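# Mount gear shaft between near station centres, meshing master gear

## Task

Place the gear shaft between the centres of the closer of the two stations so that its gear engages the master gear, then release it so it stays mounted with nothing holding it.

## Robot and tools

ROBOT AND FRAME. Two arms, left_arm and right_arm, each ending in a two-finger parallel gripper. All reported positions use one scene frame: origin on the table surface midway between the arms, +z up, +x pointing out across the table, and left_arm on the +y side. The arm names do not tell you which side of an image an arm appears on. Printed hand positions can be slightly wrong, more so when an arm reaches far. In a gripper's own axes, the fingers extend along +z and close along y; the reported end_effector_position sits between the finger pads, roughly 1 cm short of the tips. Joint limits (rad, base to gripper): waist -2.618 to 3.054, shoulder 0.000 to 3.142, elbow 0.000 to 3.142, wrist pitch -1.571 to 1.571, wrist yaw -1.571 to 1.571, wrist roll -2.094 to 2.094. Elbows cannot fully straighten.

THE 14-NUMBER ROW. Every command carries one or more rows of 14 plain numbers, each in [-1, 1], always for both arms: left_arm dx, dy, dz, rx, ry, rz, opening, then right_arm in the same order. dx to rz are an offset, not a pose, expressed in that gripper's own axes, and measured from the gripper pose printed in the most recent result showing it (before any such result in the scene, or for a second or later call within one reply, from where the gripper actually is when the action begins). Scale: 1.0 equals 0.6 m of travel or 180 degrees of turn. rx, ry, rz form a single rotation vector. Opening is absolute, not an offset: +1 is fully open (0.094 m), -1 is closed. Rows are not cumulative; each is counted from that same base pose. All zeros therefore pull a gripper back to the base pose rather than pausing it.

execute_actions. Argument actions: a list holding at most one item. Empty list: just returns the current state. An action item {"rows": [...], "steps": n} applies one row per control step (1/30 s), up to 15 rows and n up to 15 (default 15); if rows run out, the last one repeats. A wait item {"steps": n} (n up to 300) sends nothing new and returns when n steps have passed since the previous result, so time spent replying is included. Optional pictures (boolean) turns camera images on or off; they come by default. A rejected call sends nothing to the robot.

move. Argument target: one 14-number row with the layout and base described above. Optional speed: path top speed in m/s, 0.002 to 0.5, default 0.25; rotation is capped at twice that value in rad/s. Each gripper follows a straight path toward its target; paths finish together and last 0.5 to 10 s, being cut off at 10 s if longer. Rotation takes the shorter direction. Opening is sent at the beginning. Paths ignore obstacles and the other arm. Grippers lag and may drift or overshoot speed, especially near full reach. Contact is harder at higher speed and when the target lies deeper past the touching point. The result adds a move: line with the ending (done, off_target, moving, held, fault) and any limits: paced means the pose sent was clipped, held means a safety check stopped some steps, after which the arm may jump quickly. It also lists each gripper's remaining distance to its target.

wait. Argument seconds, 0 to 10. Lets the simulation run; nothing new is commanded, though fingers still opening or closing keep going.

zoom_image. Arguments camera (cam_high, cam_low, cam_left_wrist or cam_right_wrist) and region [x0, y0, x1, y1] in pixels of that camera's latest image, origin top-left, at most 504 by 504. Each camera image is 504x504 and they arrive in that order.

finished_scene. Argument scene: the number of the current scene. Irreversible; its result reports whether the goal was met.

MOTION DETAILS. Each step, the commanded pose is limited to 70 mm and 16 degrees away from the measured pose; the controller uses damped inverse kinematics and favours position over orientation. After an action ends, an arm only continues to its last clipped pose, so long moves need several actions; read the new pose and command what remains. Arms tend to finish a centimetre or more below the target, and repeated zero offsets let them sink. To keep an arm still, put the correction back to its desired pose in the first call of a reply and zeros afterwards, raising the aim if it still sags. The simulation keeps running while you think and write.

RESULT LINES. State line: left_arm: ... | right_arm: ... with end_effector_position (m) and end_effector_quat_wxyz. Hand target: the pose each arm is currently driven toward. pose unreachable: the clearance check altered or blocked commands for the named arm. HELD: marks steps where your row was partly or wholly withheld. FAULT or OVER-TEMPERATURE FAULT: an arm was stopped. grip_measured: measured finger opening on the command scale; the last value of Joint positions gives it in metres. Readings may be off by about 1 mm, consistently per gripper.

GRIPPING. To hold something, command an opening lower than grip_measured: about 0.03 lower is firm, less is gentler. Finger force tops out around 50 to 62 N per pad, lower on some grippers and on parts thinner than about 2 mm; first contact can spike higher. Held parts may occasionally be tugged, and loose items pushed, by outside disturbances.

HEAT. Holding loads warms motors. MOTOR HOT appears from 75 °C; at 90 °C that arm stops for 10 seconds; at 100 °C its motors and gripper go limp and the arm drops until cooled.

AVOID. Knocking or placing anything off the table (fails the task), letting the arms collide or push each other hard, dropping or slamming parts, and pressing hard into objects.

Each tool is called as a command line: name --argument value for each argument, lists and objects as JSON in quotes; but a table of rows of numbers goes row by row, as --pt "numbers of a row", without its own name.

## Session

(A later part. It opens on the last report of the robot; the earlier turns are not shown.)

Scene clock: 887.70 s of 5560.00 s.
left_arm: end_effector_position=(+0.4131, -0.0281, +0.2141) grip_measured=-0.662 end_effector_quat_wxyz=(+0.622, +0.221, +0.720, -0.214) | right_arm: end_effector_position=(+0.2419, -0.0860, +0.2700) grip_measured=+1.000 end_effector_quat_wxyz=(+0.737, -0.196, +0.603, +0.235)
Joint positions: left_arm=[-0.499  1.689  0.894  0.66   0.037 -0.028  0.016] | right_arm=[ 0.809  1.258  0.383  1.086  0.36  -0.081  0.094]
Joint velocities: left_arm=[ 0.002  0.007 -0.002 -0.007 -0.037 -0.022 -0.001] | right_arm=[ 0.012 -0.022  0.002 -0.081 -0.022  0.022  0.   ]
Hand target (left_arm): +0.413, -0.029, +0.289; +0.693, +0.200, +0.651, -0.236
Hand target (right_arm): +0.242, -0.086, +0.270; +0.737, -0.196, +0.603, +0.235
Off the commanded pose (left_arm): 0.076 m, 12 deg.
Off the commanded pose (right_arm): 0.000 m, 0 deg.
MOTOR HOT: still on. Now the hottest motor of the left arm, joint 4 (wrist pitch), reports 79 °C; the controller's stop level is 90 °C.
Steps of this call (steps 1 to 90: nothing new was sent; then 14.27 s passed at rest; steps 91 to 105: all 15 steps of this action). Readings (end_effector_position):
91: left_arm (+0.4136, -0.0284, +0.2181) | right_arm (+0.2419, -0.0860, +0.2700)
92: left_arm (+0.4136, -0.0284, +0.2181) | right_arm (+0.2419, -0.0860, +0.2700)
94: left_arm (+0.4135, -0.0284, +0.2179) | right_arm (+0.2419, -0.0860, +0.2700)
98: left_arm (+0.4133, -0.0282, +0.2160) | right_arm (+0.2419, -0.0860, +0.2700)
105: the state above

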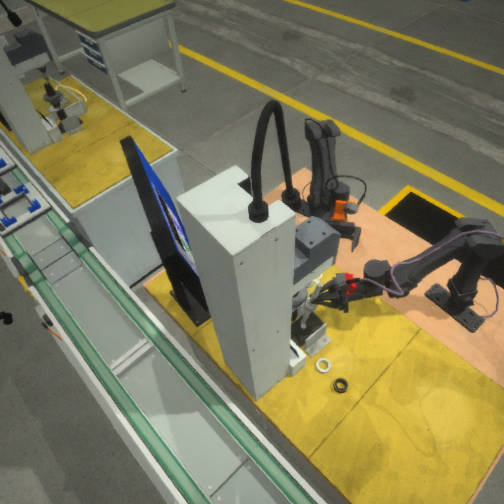

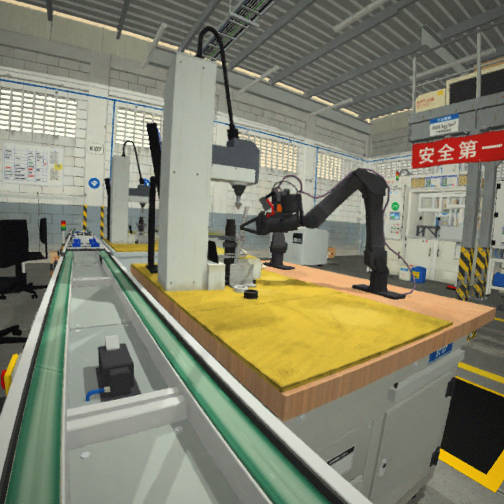

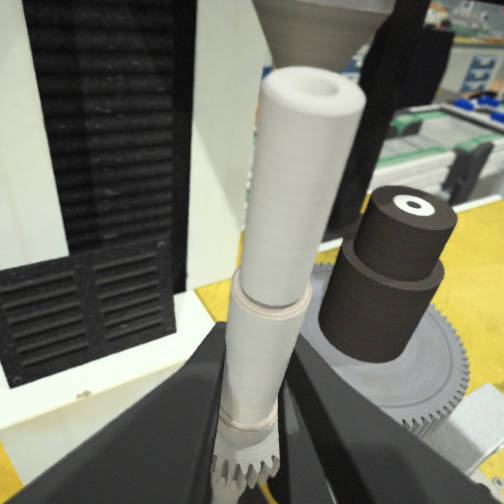

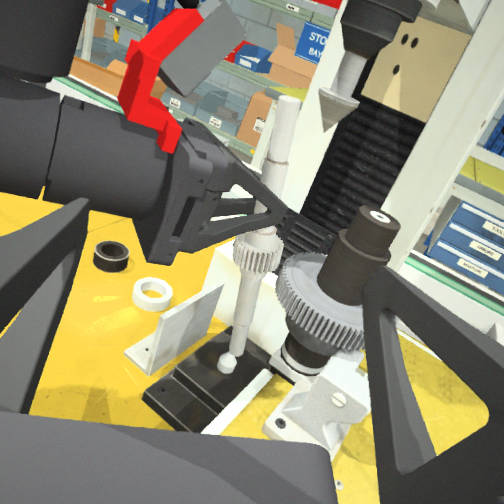

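execute_actions --actions '[{"rows": [[-0.1150,0,-0.0050,0,-0.067,0.004,-0.70,0,0,0,0,0,0,1],[-0.1150,0,-0.0050,0,-0.067,0.008,-0.70,0,0,0,0,0,0,1],[-0.1140,0,-0.0070,0,-0.067,0.008,-0.70,0,0,0,0,0,0,1],[-0.1130,0,-0.0090,0,-0.067,0.008,-0.70,0,0,0,0,0,0,1],[-0.1120,0,-0.0110,0,-0.067,0.008,-0.70,0,0,0,0,0,0,1],[-0.1110,0,-0.0130,0,-0.067,0.008,-0.70,0,0,0,0,0,0,1]], "steps": 15}]'

zoom_image --camera "cam_right_wrist" --region '[170, 290, 290, 410]'

Scene clock: 927.07 s of 5560.00 s.
left_arm: end_effector_position=(+0.4134, -0.0283, +0.2169) grip_measured=-0.662 end_effector_quat_wxyz=(+0.627, +0.224, +0.716, -0.212) | right_arm: end_effector_position=(+0.2419, -0.0860, +0.2700) grip_measured=+1.000 end_effector_quat_wxyz=(+0.737, -0.196, +0.603, +0.235)
Joint positions: left_arm=[-0.499  1.689  0.894  0.671  0.037 -0.018  0.016] | right_arm=[ 0.809  1.258  0.383  1.086  0.36  -0.081  0.094]
Joint velocities: left_arm=[ 0.017 -0.012  0.002  0.007  0.037 -0.051 -0.001] | right_arm=[-0.002 -0.017  0.012 -0.022  0.022 -0.037  0.   ]
Hand target (left_arm): +0.411, -0.026, +0.280; +0.694, +0.208, +0.650, -0.229
Hand target (right_arm): +0.242, -0.086, +0.270; +0.737, -0.196, +0.603, +0.235
Off the commanded pose (left_arm): 0.064 m, 11 deg.
Off the commanded pose (right_arm): 0.000 m, 0 deg.
MOTOR HOT: still on. Now the hottest motor of the left arm, joint 4 (wrist pitch), reports 78 °C; the controller's stop level is 90 °C.
Steps of this call (steps 1 to 90: nothing new was sent; then 35.87 s passed at rest; steps 91 to 105: all 15 steps of this action). Readings (end_effector_position):
91: left_arm (+0.4131, -0.0281, +0.2141) | right_arm (+0.2419, -0.0860, +0.2700)
92: left_arm (+0.4131, -0.0281, +0.2142) | right_arm (+0.2419, -0.0860, +0.2700)
94: left_arm (+0.4132, -0.0281, +0.2146) | right_arm (+0.2419, -0.0860, +0.2700)
98: left_arm (+0.4133, -0.0282, +0.2158) | right_arm (+0.2419, -0.0860, +0.2700)
105: the state above

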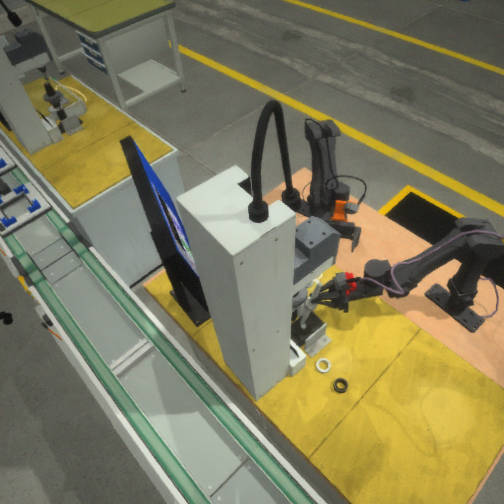

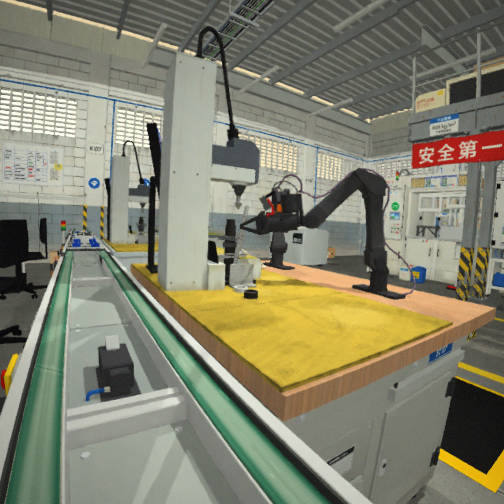

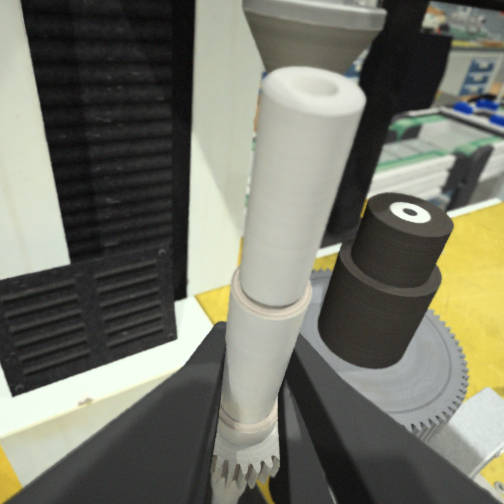

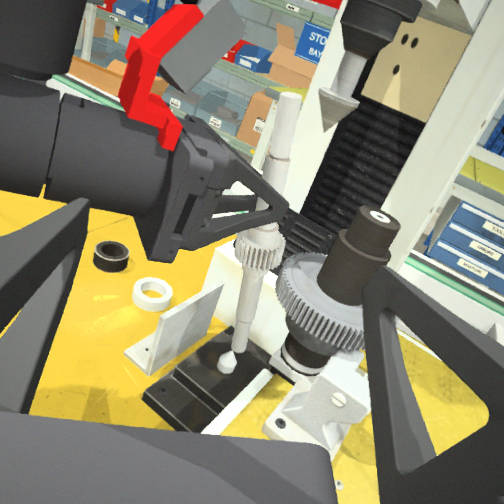

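Region (170, 290, 290, 410) of cam_right_wrist's 504x504 image, scaled by 4.200, with more detail than that image has.

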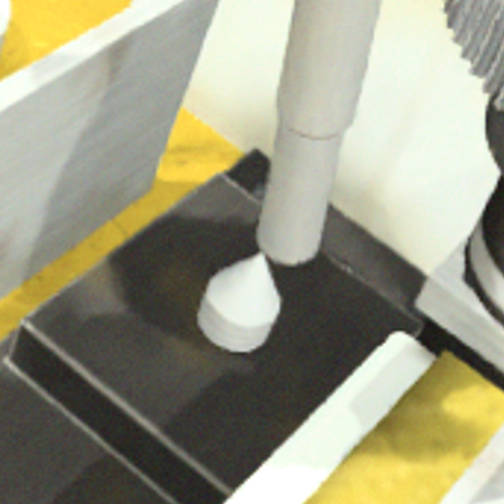

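execute_actions --actions '[{"rows": [[-0.1085,0,-0.0143,0,-0.065,0.008,-0.70,0,0,0,0,0,0,1],[-0.1085,0,-0.0165,0,-0.065,0.008,-0.70,0,0,0,0,0,0,1],[-0.1082,0,-0.0185,0,-0.065,0.008,-0.70,0,0,0,0,0,0,1],[-0.1080,0,-0.0205,0,-0.065,0.008,-0.70,0,0,0,0,0,0,1],[-0.1077,0,-0.0225,0,-0.065,0.008,-0.70,0,0,0,0,0,0,1],[-0.1075,0,-0.0245,0,-0.065,0.008,-0.70,0,0,0,0,0,0,1],[-0.1072,0,-0.0265,0,-0.065,0.008,-0.70,0,0,0,0,0,0,1],[-0.1070,0,-0.0285,0,-0.065,0.008,-0.70,0,0,0,0,0,0,1],[-0.1067,0,-0.0305,0,-0.065,0.008,-0.70,0,0,0,0,0,0,1]], "steps": 15}]'

zoom_image --camera "cam_right_wrist" --region '[170, 290, 290, 410]'

Scene clock: 945.03 s of 5560.00 s.
left_arm: end_effector_position=(+0.4052, -0.0228, +0.2186) grip_measured=-0.662 end_effector_quat_wxyz=(+0.629, +0.227, +0.713, -0.209) | right_arm: end_effector_position=(+0.2419, -0.0860, +0.2700) grip_measured=+1.000 end_effector_quat_wxyz=(+0.737, -0.196, +0.603, +0.235)
Joint positions: left_arm=[-0.499  1.652  0.855  0.677  0.037 -0.009  0.016] | right_arm=[ 0.809  1.258  0.383  1.086  0.36  -0.081  0.094]
Joint velocities: left_arm=[-0.002 -0.007 -0.002  0.037  0.007  0.081 -0.   ] | right_arm=[ 0.002 -0.002  0.007 -0.022  0.007 -0.022  0.   ]
Hand target (left_arm): +0.402, -0.020, +0.281; +0.697, +0.211, +0.647, -0.226
Hand target (right_arm): +0.242, -0.086, +0.270; +0.737, -0.196, +0.603, +0.235
Off the commanded pose (left_arm): 0.064 m, 11 deg.
Off the commanded pose (right_arm): 0.000 m, 0 deg.
MOTOR HOT: still on. Now the hottest motor of the left arm, joint 4 (wrist pitch), reports 80 °C; the controller's stop level is 90 °C.
Steps of this call (steps 1 to 90: nothing new was sent; then 14.47 s passed at rest; steps 91 to 105: all 15 steps of this action). Readings (end_effector_position):
91: left_arm (+0.4135, -0.0283, +0.2171) | right_arm (+0.2419, -0.0860, +0.2700)
92: left_arm (+0.4135, -0.0283, +0.2172) | right_arm (+0.2419, -0.0860, +0.2700)
94: left_arm (+0.4128, -0.0279, +0.2174) | right_arm (+0.2419, -0.0860, +0.2700)
98: left_arm (+0.4089, -0.0252, +0.2173) | right_arm (+0.2419, -0.0860, +0.2700)
105: the state above

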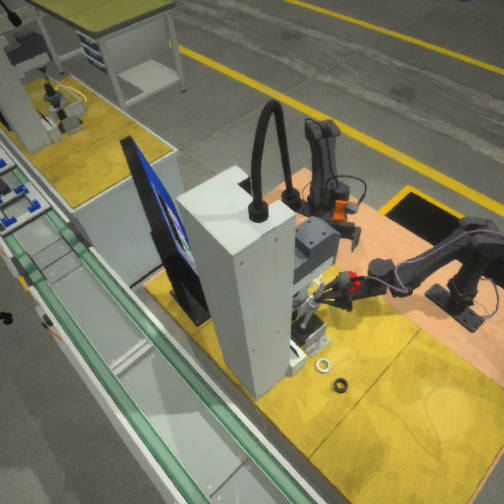

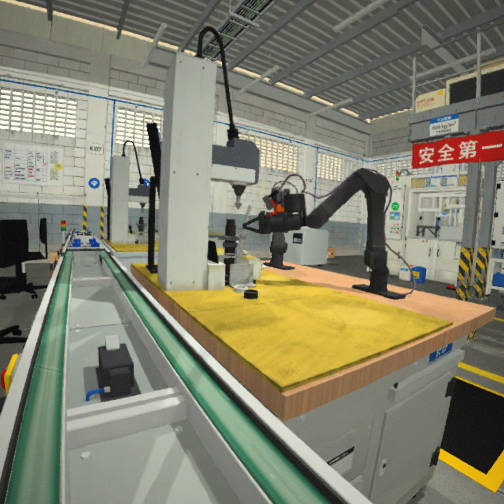

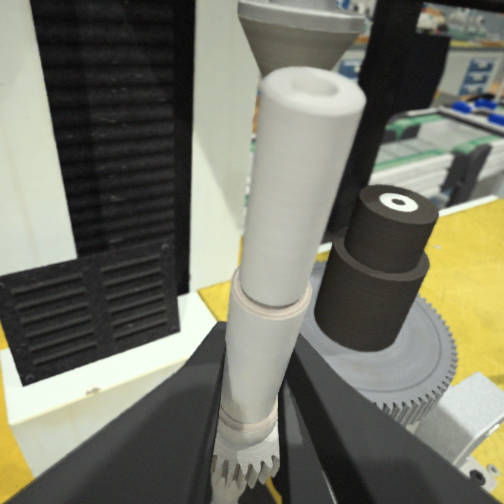

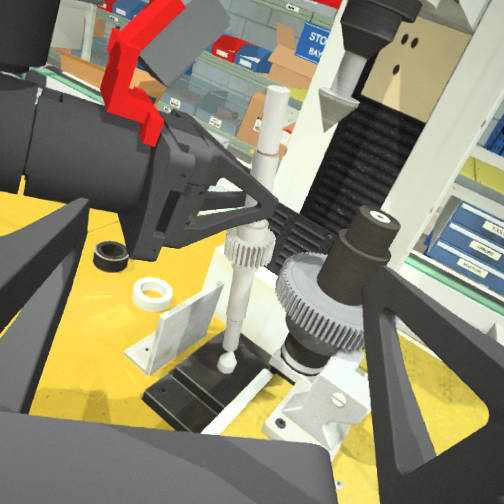

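Region (170, 290, 290, 410) of cam_right_wrist's 504x504 image, scaled by 4.200, with more detail than that image has.

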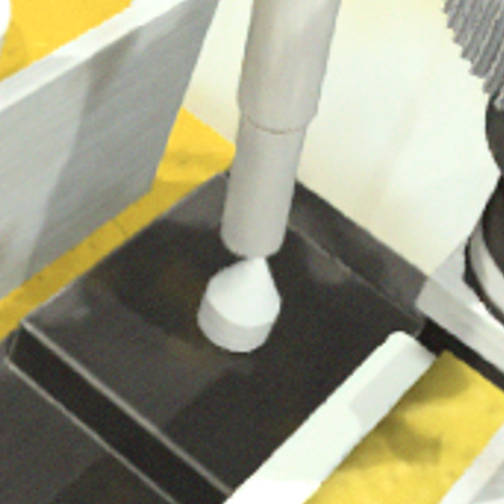

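execute_actions --actions '[{"rows": [[-0.1090,0,-0.0066,0,-0.064,0.004,-0.70,0,0,0,0,0,0,1],[-0.1095,0,-0.0040,0,-0.064,0.004,-0.70,0,0,0,0,0,0,1],[-0.1100,0,-0.0015,0,-0.064,0.004,-0.70,0,0,0,0,0,0,1],[-0.1105,0,0.0010,0,-0.064,0.004,-0.70,0,0,0,0,0,0,1],[-0.1108,0,0.0030,0,-0.064,0.004,-0.70,0,0,0,0,0,0,1],[-0.1111,0,0.0050,0,-0.064,0.004,-0.70,0,0,0,0,0,0,1],[-0.1114,0,0.0065,0,-0.064,0.004,-0.70,0,0,0,0,0,0,1],[-0.1116,0,0.0080,0,-0.064,0.004,-0.70,0,0,0,0,0,0,1],[-0.1118,0,0.0091,0,-0.064,0.004,-0.70,0,0,0,0,0,0,1]], "steps": 15}]'

zoom_image --camera "cam_right_wrist" --region '[170, 290, 290, 410]'

Scene clock: 966.87 s of 5560.00 s.
left_arm: end_effector_position=(+0.4073, -0.0241, +0.2223) grip_measured=-0.662 end_effector_quat_wxyz=(+0.633, +0.226, +0.710, -0.210) | right_arm: end_effector_position=(+0.2419, -0.0860, +0.2700) grip_measured=+1.000 end_effector_quat_wxyz=(+0.737, -0.196, +0.603, +0.235)
Joint positions: left_arm=[-0.499  1.657  0.867  0.678  0.037 -0.009  0.016] | right_arm=[ 0.809  1.258  0.383  1.086  0.36  -0.081  0.094]
Joint velocities: left_arm=[ 0.002  0.017  0.017 -0.022  0.007  0.051  0.   ] | right_arm=[-0.002 -0.007 -0.007  0.022  0.022 -0.022  0.   ]
Hand target (left_arm): +0.410, -0.027, +0.284; +0.697, +0.210, +0.646, -0.228
Hand target (right_arm): +0.242, -0.086, +0.270; +0.737, -0.196, +0.603, +0.235
Off the commanded pose (left_arm): 0.063 m, 11 deg.
Off the commanded pose (right_arm): 0.000 m, 0 deg.
MOTOR HOT: still on. Now the hottest motor of the left arm, joint 4 (wrist pitch), reports 80 °C; the controller's stop level is 90 °C.
Steps of this call (steps 1 to 90: nothing new was sent; then 18.33 s passed at rest; steps 91 to 105: all 15 steps of this action). Readings (end_effector_position):
91: left_arm (+0.4052, -0.0228, +0.2192) | right_arm (+0.2419, -0.0860, +0.2700)
92: left_arm (+0.4052, -0.0228, +0.2192) | right_arm (+0.2419, -0.0860, +0.2700)
94: left_arm (+0.4052, -0.0228, +0.2192) | right_arm (+0.2419, -0.0860, +0.2700)
98: left_arm (+0.4052, -0.0228, +0.2192) | right_arm (+0.2419, -0.0860, +0.2700)
105: the state above

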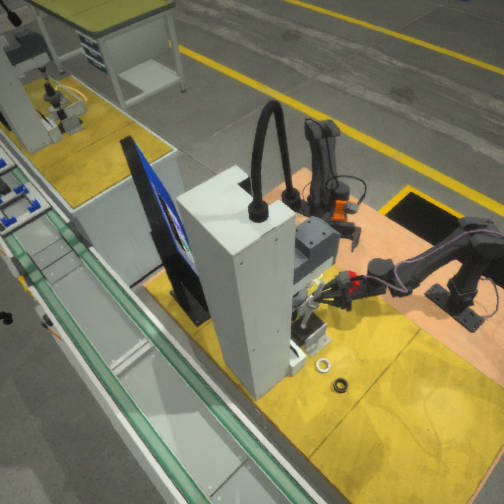

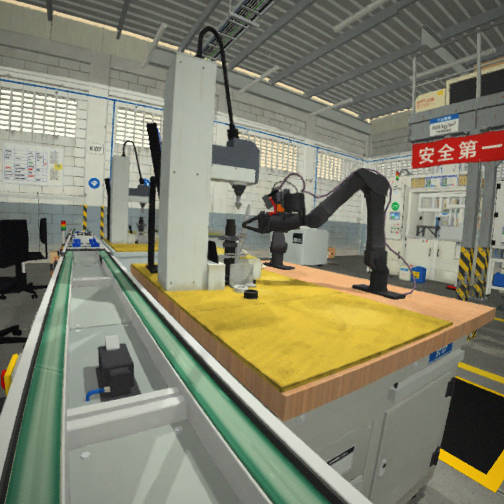

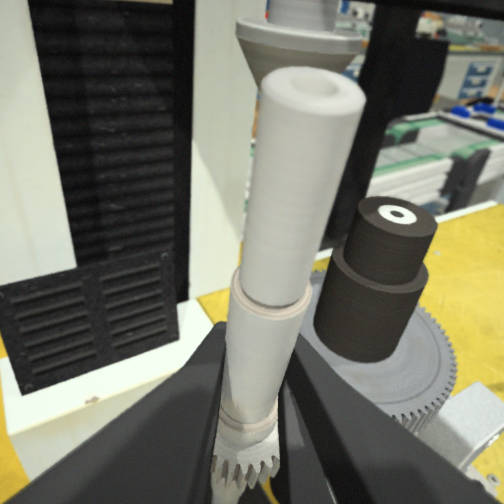

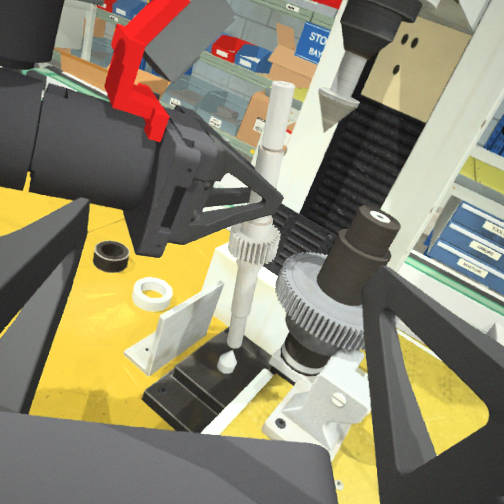

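Region (170, 290, 290, 410) of cam_right_wrist's 504x504 image, scaled by 4.200, with more detail than that image has.

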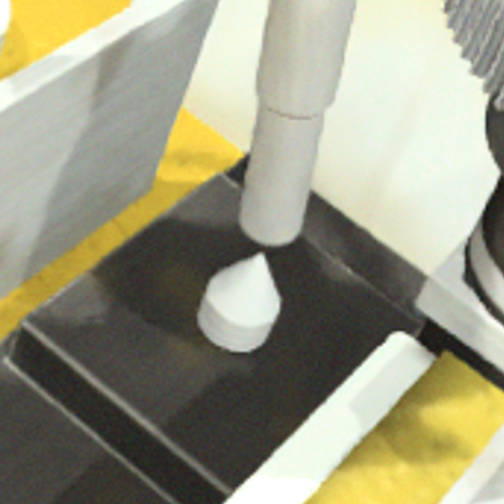

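execute_actions --actions '[{"rows": [[-0.1040,0,0.0070,0,-0.0610,0.004,-0.70,0,0,0,0,0,0,1],[-0.1023,0,0.0075,0,-0.0603,0.004,-0.70,0,0,0,0,0,0,1],[-0.1006,0,0.0080,0,-0.0597,0.004,-0.70,0,0,0,0,0,0,1],[-0.0989,0,0.0086,0,-0.0590,0.004,-0.70,0,0,0,0,0,0,1],[-0.0972,0,0.0091,0,-0.0583,0.004,-0.70,0,0,0,0,0,0,1],[-0.0955,0,0.0097,0,-0.0577,0.004,-0.70,0,0,0,0,0,0,1],[-0.0938,0,0.0102,0,-0.0570,0.004,-0.70,0,0,0,0,0,0,1],[-0.0921,0,0.0107,0,-0.0563,0.004,-0.70,0,0,0,0,0,0,1],[-0.0904,0,0.0113,0,-0.0557,0.004,-0.70,0,0,0,0,0,0,1],[-0.0886,0,0.0118,0,-0.0550,0.004,-0.70,0,0,0,0,0,0,1]], "steps": 15}]'

zoom_image --camera "cam_right_wrist" --region '[170, 290, 290, 410]'

Scene clock: 979.67 s of 5560.00 s.
left_arm: end_effector_position=(+0.4094, -0.0256, +0.2114) grip_measured=-0.662 end_effector_quat_wxyz=(+0.625, +0.228, +0.717, -0.208) | right_arm: end_effector_position=(+0.2419, -0.0860, +0.2700) grip_measured=+1.000 end_effector_quat_wxyz=(+0.737, -0.196, +0.603, +0.235)
Joint positions: left_arm=[-0.499  1.681  0.868  0.679  0.037 -0.009  0.016] | right_arm=[ 0.809  1.258  0.383  1.086  0.36  -0.081  0.094]
Joint velocities: left_arm=[-0.017 -0.012  0.007  0.051 -0.066 -0.095 -0.   ] | right_arm=[-0.007 -0.012 -0.022 -0.037 -0.022 -0.037  0.   ]
Hand target (left_arm): +0.412, -0.028, +0.273; +0.691, +0.212, +0.653, -0.226
Hand target (right_arm): +0.242, -0.086, +0.270; +0.737, -0.196, +0.603, +0.235
Off the commanded pose (left_arm): 0.064 m, 11 deg.
Off the commanded pose (right_arm): 0.000 m, 0 deg.
MOTOR HOT: still on. Now the hottest motor of the left arm, joint 4 (wrist pitch), reports 80 °C; the controller's stop level is 90 °C.
Steps of this call (steps 1 to 90: nothing new was sent; then 9.30 s passed at rest; steps 91 to 105: all 15 steps of this action). Readings (end_effector_position):
91: left_arm (+0.4075, -0.0243, +0.2219) | right_arm (+0.2419, -0.0860, +0.2700)
92: left_arm (+0.4075, -0.0243, +0.2219) | right_arm (+0.2419, -0.0860, +0.2700)
94: left_arm (+0.4076, -0.0243, +0.2215) | right_arm (+0.2419, -0.0860, +0.2700)
98: left_arm (+0.4083, -0.0248, +0.2180) | right_arm (+0.2419, -0.0860, +0.2700)
105: the state above

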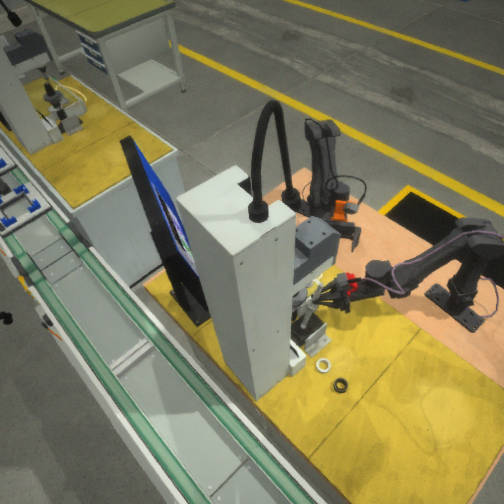

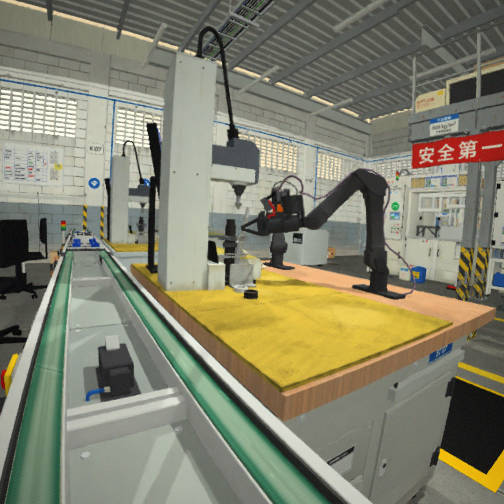

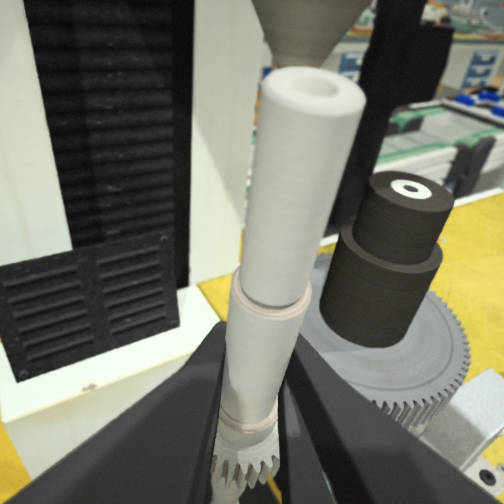

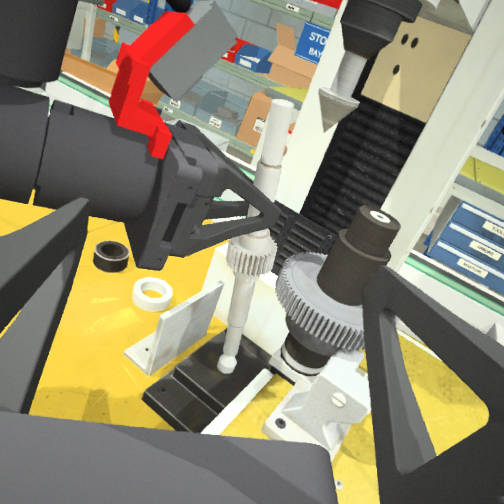

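Region (170, 290, 290, 410) of cam_right_wrist's 504x504 image, scaled by 4.200, with more detail than that image has.

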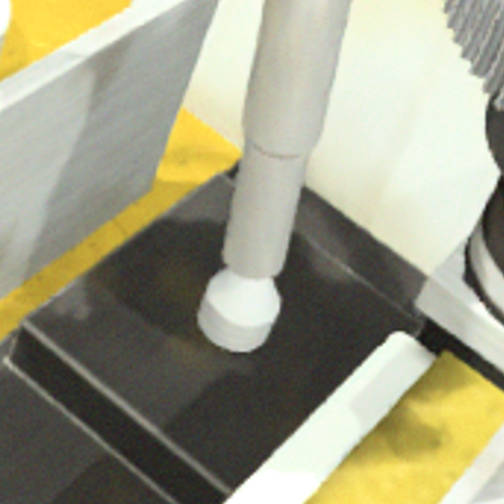

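execute_actions --actions '[{"rows": [[-0.1020,0,0.0032,0,-0.0595,0.004,-0.70,0,0,0,0,0,0,1],[-0.0980,0,0.0031,0,-0.0571,0.004,-0.70,0,0,0,0,0,0,1],[-0.0940,0,0.0029,0,-0.0548,0.004,-0.70,0,0,0,0,0,0,1],[-0.0900,0,0.0028,0,-0.0524,0.004,-0.70,0,0,0,0,0,0,1],[-0.0860,0,0.0027,0,-0.0501,0.003,-0.70,0,0,0,0,0,0,1],[-0.0820,0,0.0025,0,-0.0478,0.003,-0.70,0,0,0,0,0,0,1],[-0.0780,0,0.0024,0,-0.0454,0.003,-0.70,0,0,0,0,0,0,1],[-0.0740,0,0.0023,0,-0.0431,0.003,-0.70,0,0,0,0,0,0,1],[-0.0700,0,0.0022,0,-0.0408,0.003,-0.70,0,0,0,0,0,0,1],[-0.0660,0,0.0020,0,-0.0385,0.002,-0.70,0,0,0,0,0,0,1],[-0.0620,0,0.0019,0,-0.0361,0.002,-0.70,0,0,0,0,0,0,1],[-0.0580,0,0.0018,0,-0.0338,0.002,-0.70,0,0,0,0,0,0,1],[-0.0540,0,0.0016,0,-0.0315,0.002,-0.70,0,0,0,0,0,0,1]], "steps": 15}]'

zoom_image --camera "cam_right_wrist" --region '[170, 290, 290, 410]'

Scene clock: 992.90 s of 5560.00 s.
left_arm: end_effector_position=(+0.4091, -0.0254, +0.2094) grip_measured=-0.662 end_effector_quat_wxyz=(+0.622, +0.229, +0.720, -0.207) | right_arm: end_effector_position=(+0.2419, -0.0860, +0.2700) grip_measured=+1.000 end_effector_quat_wxyz=(+0.737, -0.196, +0.603, +0.235)
Joint positions: left_arm=[-0.499  1.681  0.868  0.671  0.037 -0.009  0.016] | right_arm=[ 0.809  1.258  0.383  1.086  0.36  -0.081  0.094]
Joint velocities: left_arm=[ 0.002 -0.017  0.002 -0.051  0.022  0.037 -0.001] | right_arm=[ 0.007 -0.002  0.002  0.022 -0.081 -0.037  0.   ]
Hand target (left_arm): +0.412, -0.028, +0.243; +0.659, +0.220, +0.685, -0.218
Hand target (right_arm): +0.242, -0.086, +0.270; +0.737, -0.196, +0.603, +0.235
Off the commanded pose (left_arm): 0.034 m, 6 deg.
Off the commanded pose (right_arm): 0.000 m, 0 deg.
MOTOR HOT: still on. Now the hottest motor of the left arm, joint 4 (wrist pitch), reports 80 °C; the controller's stop level is 90 °C.
Steps of this call (steps 1 to 90: nothing new was sent; then 9.73 s passed at rest; steps 91 to 105: all 15 steps of this action). Readings (end_effector_position):
91: left_arm (+0.4094, -0.0256, +0.2114) | right_arm (+0.2419, -0.0860, +0.2700)
92: left_arm (+0.4094, -0.0256, +0.2114) | right_arm (+0.2419, -0.0860, +0.2700)
94: left_arm (+0.4094, -0.0255, +0.2113) | right_arm (+0.2419, -0.0860, +0.2700)
98: left_arm (+0.4093, -0.0255, +0.2104) | right_arm (+0.2419, -0.0860, +0.2700)
105: the state above

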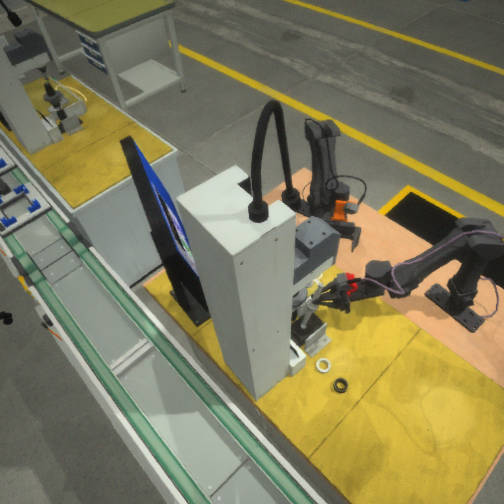

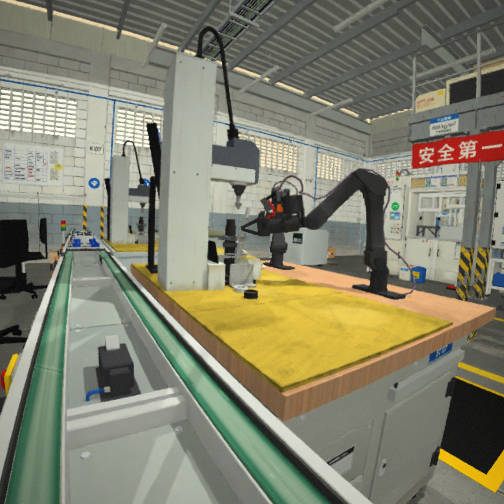

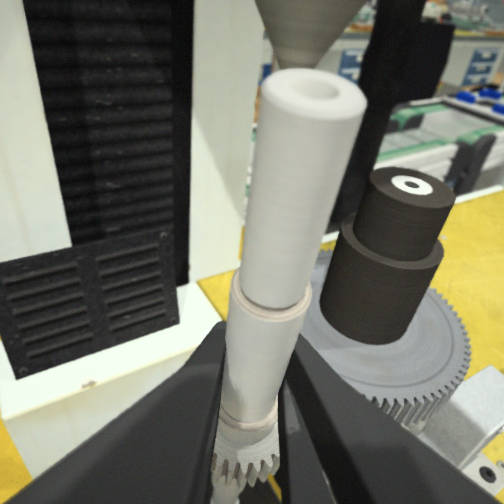

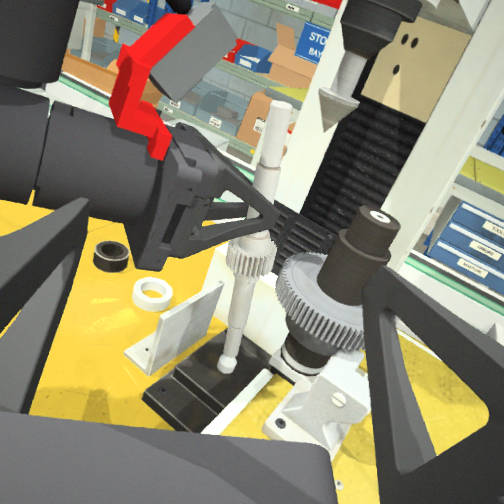

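Region (170, 290, 290, 410) of cam_right_wrist's 504x504 image, scaled by 4.200, with more detail than that image has.

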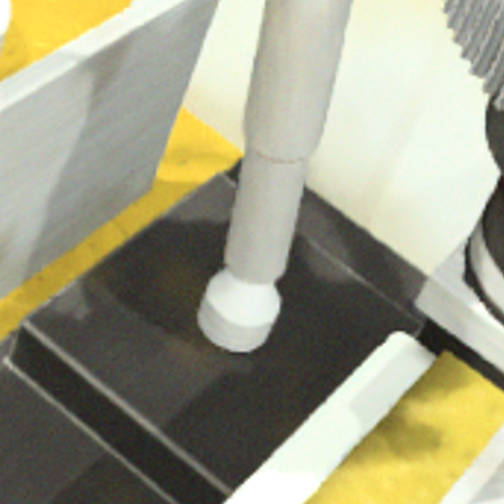

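execute_actions --actions '[{"rows": [[-0.0530,0,0.001,0,-0.0320,0.002,-0.70,0,0,0,0,0,0,1],[-0.0490,0,0.001,0,-0.0296,0.002,-0.70,0,0,0,0,0,0,1],[-0.0450,0,0.001,0,-0.0272,0.002,-0.70,0,0,0,0,0,0,1],[-0.0410,0,0.001,0,-0.0248,0.001,-0.70,0,0,0,0,0,0,1],[-0.0370,0,0.001,0,-0.0224,0.001,-0.70,0,0,0,0,0,0,1],[-0.0330,0,0.001,0,-0.0200,0.001,-0.70,0,0,0,0,0,0,1],[-0.0290,0,0.0005,0,-0.0176,0.001,-0.70,0,0,0,0,0,0,1],[-0.0250,0,0.0005,0,-0.0152,0.001,-0.70,0,0,0,0,0,0,1],[-0.0210,0,0.0005,0,-0.0128,0,-0.70,0,0,0,0,0,0,1],[-0.0170,0,0.0005,0,-0.0104,0,-0.70,0,0,0,0,0,0,1],[-0.0130,0,0.0005,0,-0.0080,0,-0.70,0,0,0,0,0,0,1]], "steps": 15}]'

zoom_image --camera "cam_right_wrist" --region '[200, 0, 440, 240]'

Scene clock: 1000.77 s of 5560.00 s.
left_arm: end_effector_position=(+0.4088, -0.0254, +0.2073) grip_measured=-0.662 end_effector_quat_wxyz=(+0.619, +0.229, +0.722, -0.207) | right_arm: end_effector_position=(+0.2419, -0.0860, +0.2700) grip_measured=+1.000 end_effector_quat_wxyz=(+0.737, -0.196, +0.603, +0.235)
Joint positions: left_arm=[-0.499  1.681  0.868  0.663  0.038 -0.01   0.016] | right_arm=[ 0.809  1.258  0.383  1.086  0.36  -0.081  0.094]
Joint velocities: left_arm=[-0.017  0.002  0.002  0.007 -0.081 -0.037  0.   ] | right_arm=[-0.002 -0.012  0.027  0.007  0.037  0.022  0.   ]
Hand target (left_arm): +0.410, -0.026, +0.217; +0.631, +0.226, +0.712, -0.210
Hand target (right_arm): +0.242, -0.086, +0.270; +0.737, -0.196, +0.603, +0.235
Off the commanded pose (left_arm): 0.010 m, 2 deg.
Off the commanded pose (right_arm): 0.000 m, 0 deg.
MOTOR HOT: still on. Now the hottest motor of the left arm, joint 4 (wrist pitch), reports 79 °C; the controller's stop level is 90 °C.
Steps of this call (steps 1 to 90: nothing new was sent; then 4.37 s passed at rest; steps 91 to 105: all 15 steps of this action). Readings (end_effector_position):
91: left_arm (+0.4091, -0.0254, +0.2091) | right_arm (+0.2419, -0.0860, +0.2700)
92: left_arm (+0.4091, -0.0254, +0.2090) | right_arm (+0.2419, -0.0860, +0.2700)
94: left_arm (+0.4090, -0.0254, +0.2085) | right_arm (+0.2419, -0.0860, +0.2700)
98: left_arm (+0.4088, -0.0254, +0.2076) | right_arm (+0.2419, -0.0860, +0.2700)
105: the state above

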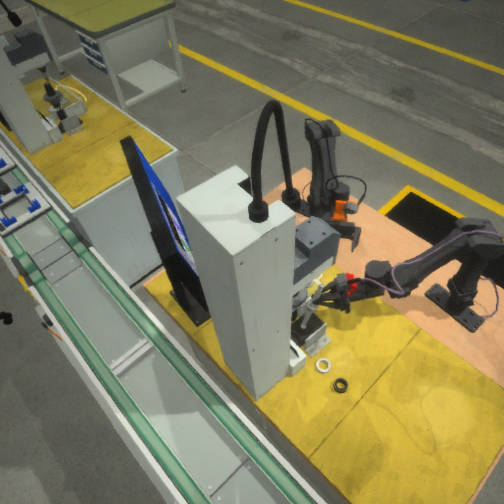

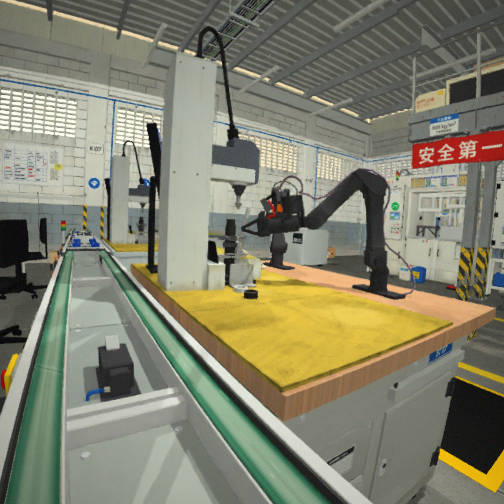

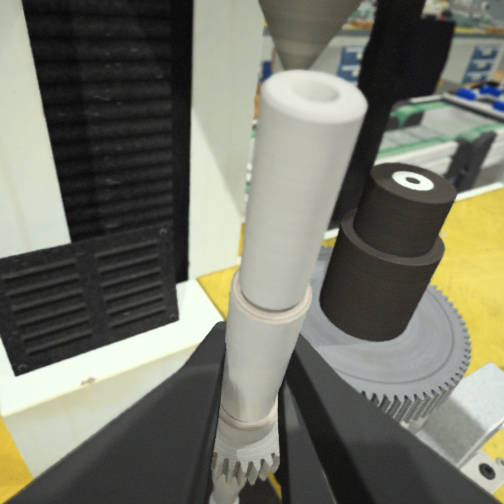

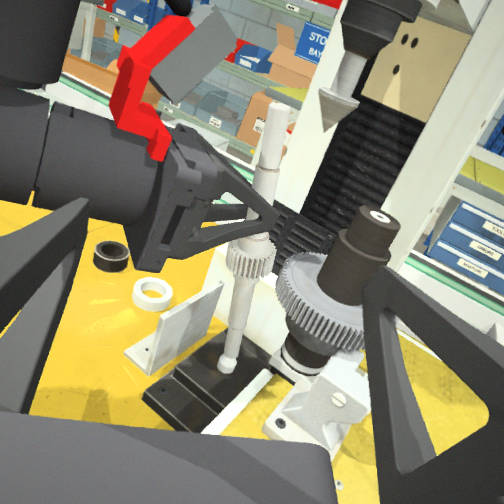

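Region (200, 0, 440, 240) of cam_right_wrist's 504x504 image, scaled by 2.100, with more detail than that image has.

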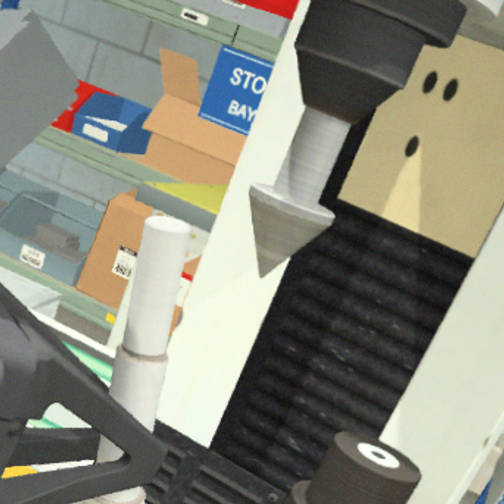

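zoom_image --camera "cam_low" --region '[190, 110, 310, 250]'

zoom_image --camera "cam_high" --region '[250, 170, 390, 310]'

Region (190, 110, 310, 250) of cam_low's 504x504 image, scaled by 3.600, with more detail than that image has; it fills the left 432 columns of this view, and the rest is white.

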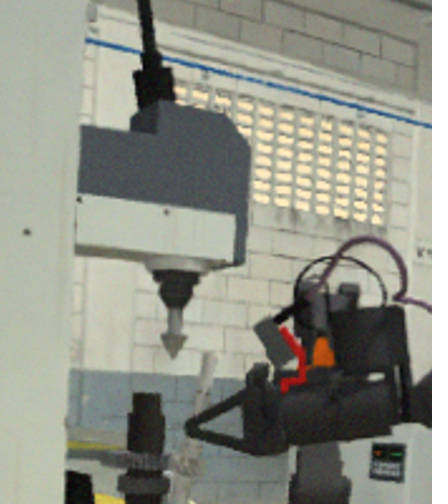

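Region (250, 170, 390, 310) of cam_high's 504x504 image, scaled by 3.600, with more detail than that image has.

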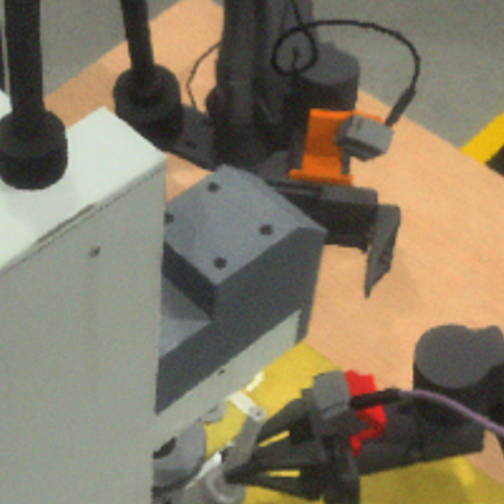

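move --target '[-0.0215,0,0.0305,0,0.025,0,-0.70,0,0,0,0,0,0,1]' --speed 0.02

zoom_image --camera "cam_right_wrist" --region '[180, 40, 420, 400]'

Scene clock: 1055.10 s of 5560.00 s.
left_arm: end_effector_position=(+0.4216, -0.0338, +0.2083) grip_measured=-0.662 end_effector_quat_wxyz=(+0.583, +0.236, +0.752, -0.197) | right_arm: end_effector_position=(+0.2419, -0.0860, +0.2700) grip_measured=+1.000 end_effector_quat_wxyz=(+0.737, -0.196, +0.603, +0.235)
Joint positions: left_arm=[-0.499  1.703  1.004  0.453  0.037 -0.012  0.016] | right_arm=[ 0.809  1.258  0.383  1.086  0.36  -0.081  0.094]
Joint velocities: left_arm=[ 0.002  0.017  0.002 -0.007 -0.081 -0.007  0.   ] | right_arm=[ 0.007 -0.012 -0.007  0.051 -0.022  0.066  0.   ]
Hand target (left_arm): +0.425, -0.037, +0.217; +0.590, +0.237, +0.746, -0.197
Hand target (right_arm): +0.242, -0.086, +0.270; +0.737, -0.196, +0.603, +0.235
Off the commanded pose (left_arm): 0.010 m, 1 deg.
Off the commanded pose (right_arm): 0.000 m, 0 deg.
MOTOR HOT: cleared. Now the hottest motor of the left arm, joint 4 (wrist pitch), reports 70 °C.
After step 90, 49.13 s passed at rest.
move: done

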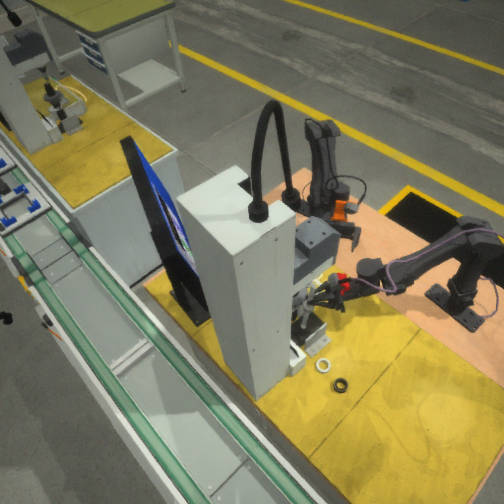

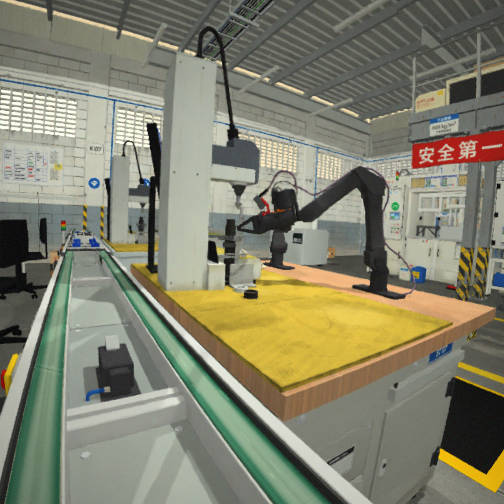

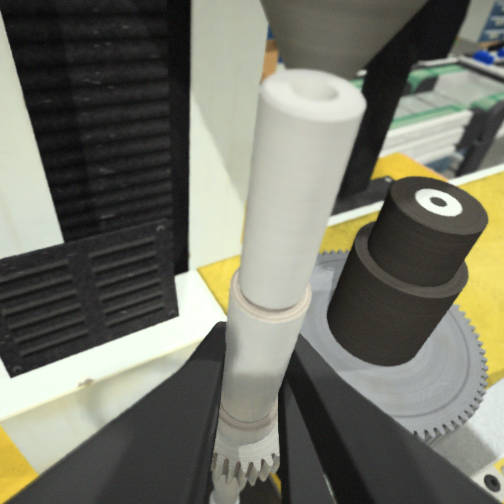

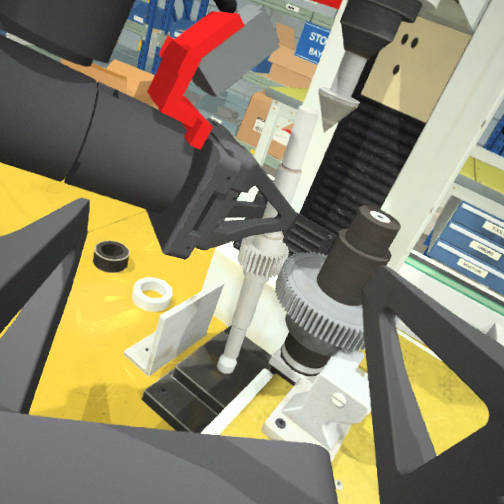

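Region (180, 40, 420, 400) of cam_right_wrist's 504x504 image, scaled by 1.400, with more detail than that image has.

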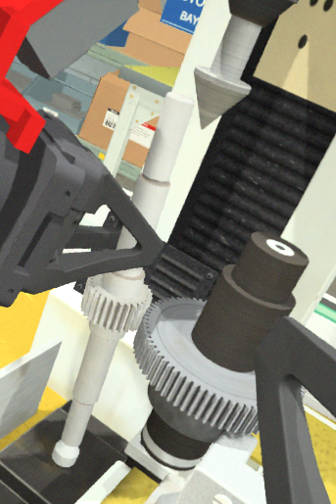

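zoom_image --camera "cam_right_wrist" --region '[270, 50, 390, 170]'

Region (270, 50, 390, 170) of cam_right_wrist's 504x504 image, scaled by 4.200, with more detail than that image has.

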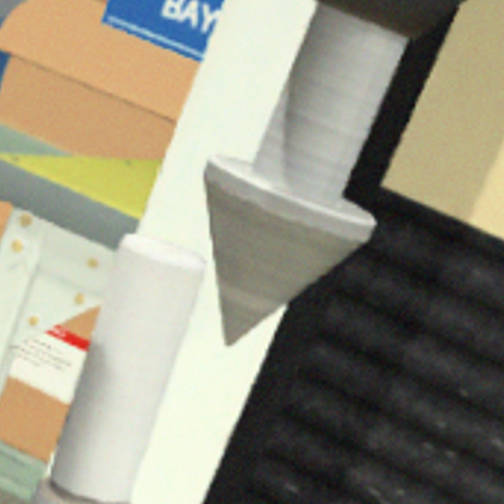

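move --target '[-0.021,0,0.0222,0,0.0175,0,-0.70,0,0,0,0,0,0,1]' --speed 0.01

zoom_image --camera "cam_right_wrist" --region '[270, 50, 390, 170]'

Scene clock: 1076.63 s of 5560.00 s.
left_arm: end_effector_position=(+0.4338, -0.0342, +0.2082) grip_measured=-0.662 end_effector_quat_wxyz=(+0.554, +0.219, +0.781, -0.187) | right_arm: end_effector_position=(+0.2419, -0.0860, +0.2700) grip_measured=+1.000 end_effector_quat_wxyz=(+0.737, -0.196, +0.603, +0.235)
Joint positions: left_arm=[-0.497  1.73   1.114  0.296  0.009 -0.05   0.016] | right_arm=[ 0.809  1.258  0.383  1.086  0.36  -0.081  0.094]
Joint velocities: left_arm=[-0.007 -0.002  0.002 -0.037 -0.022 -0.007  0.   ] | right_arm=[-0.007 -0.017  0.007 -0.007  0.022 -0.066  0.   ]
Hand target (left_arm): +0.434, -0.043, +0.217; +0.563, +0.241, +0.768, -0.190
Hand target (right_arm): +0.242, -0.086, +0.270; +0.737, -0.196, +0.603, +0.235
Off the commanded pose (left_arm): 0.013 m, 3 deg.
Off the commanded pose (right_arm): 0.000 m, 0 deg.
After step 90, 15.57 s passed at rest.
move: off_target (left_arm)

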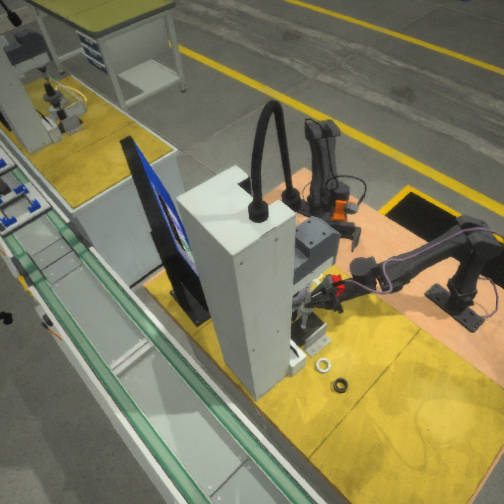

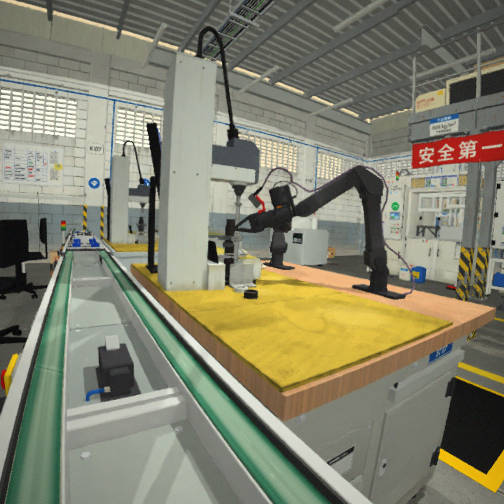

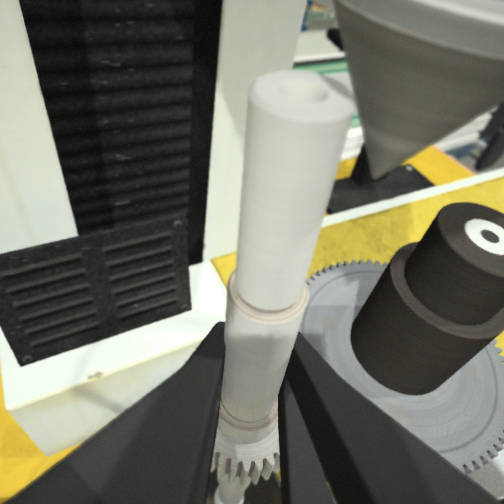

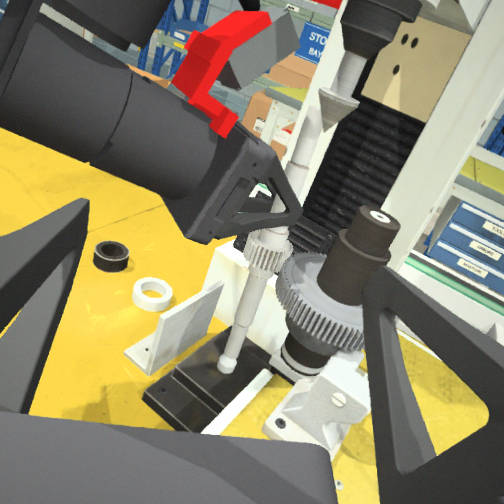

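Region (270, 50, 390, 170) of cam_right_wrist's 504x504 image, scaled by 4.200, with more detail than that image has.

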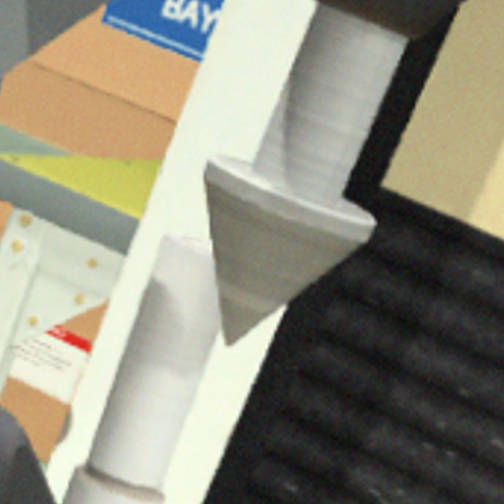

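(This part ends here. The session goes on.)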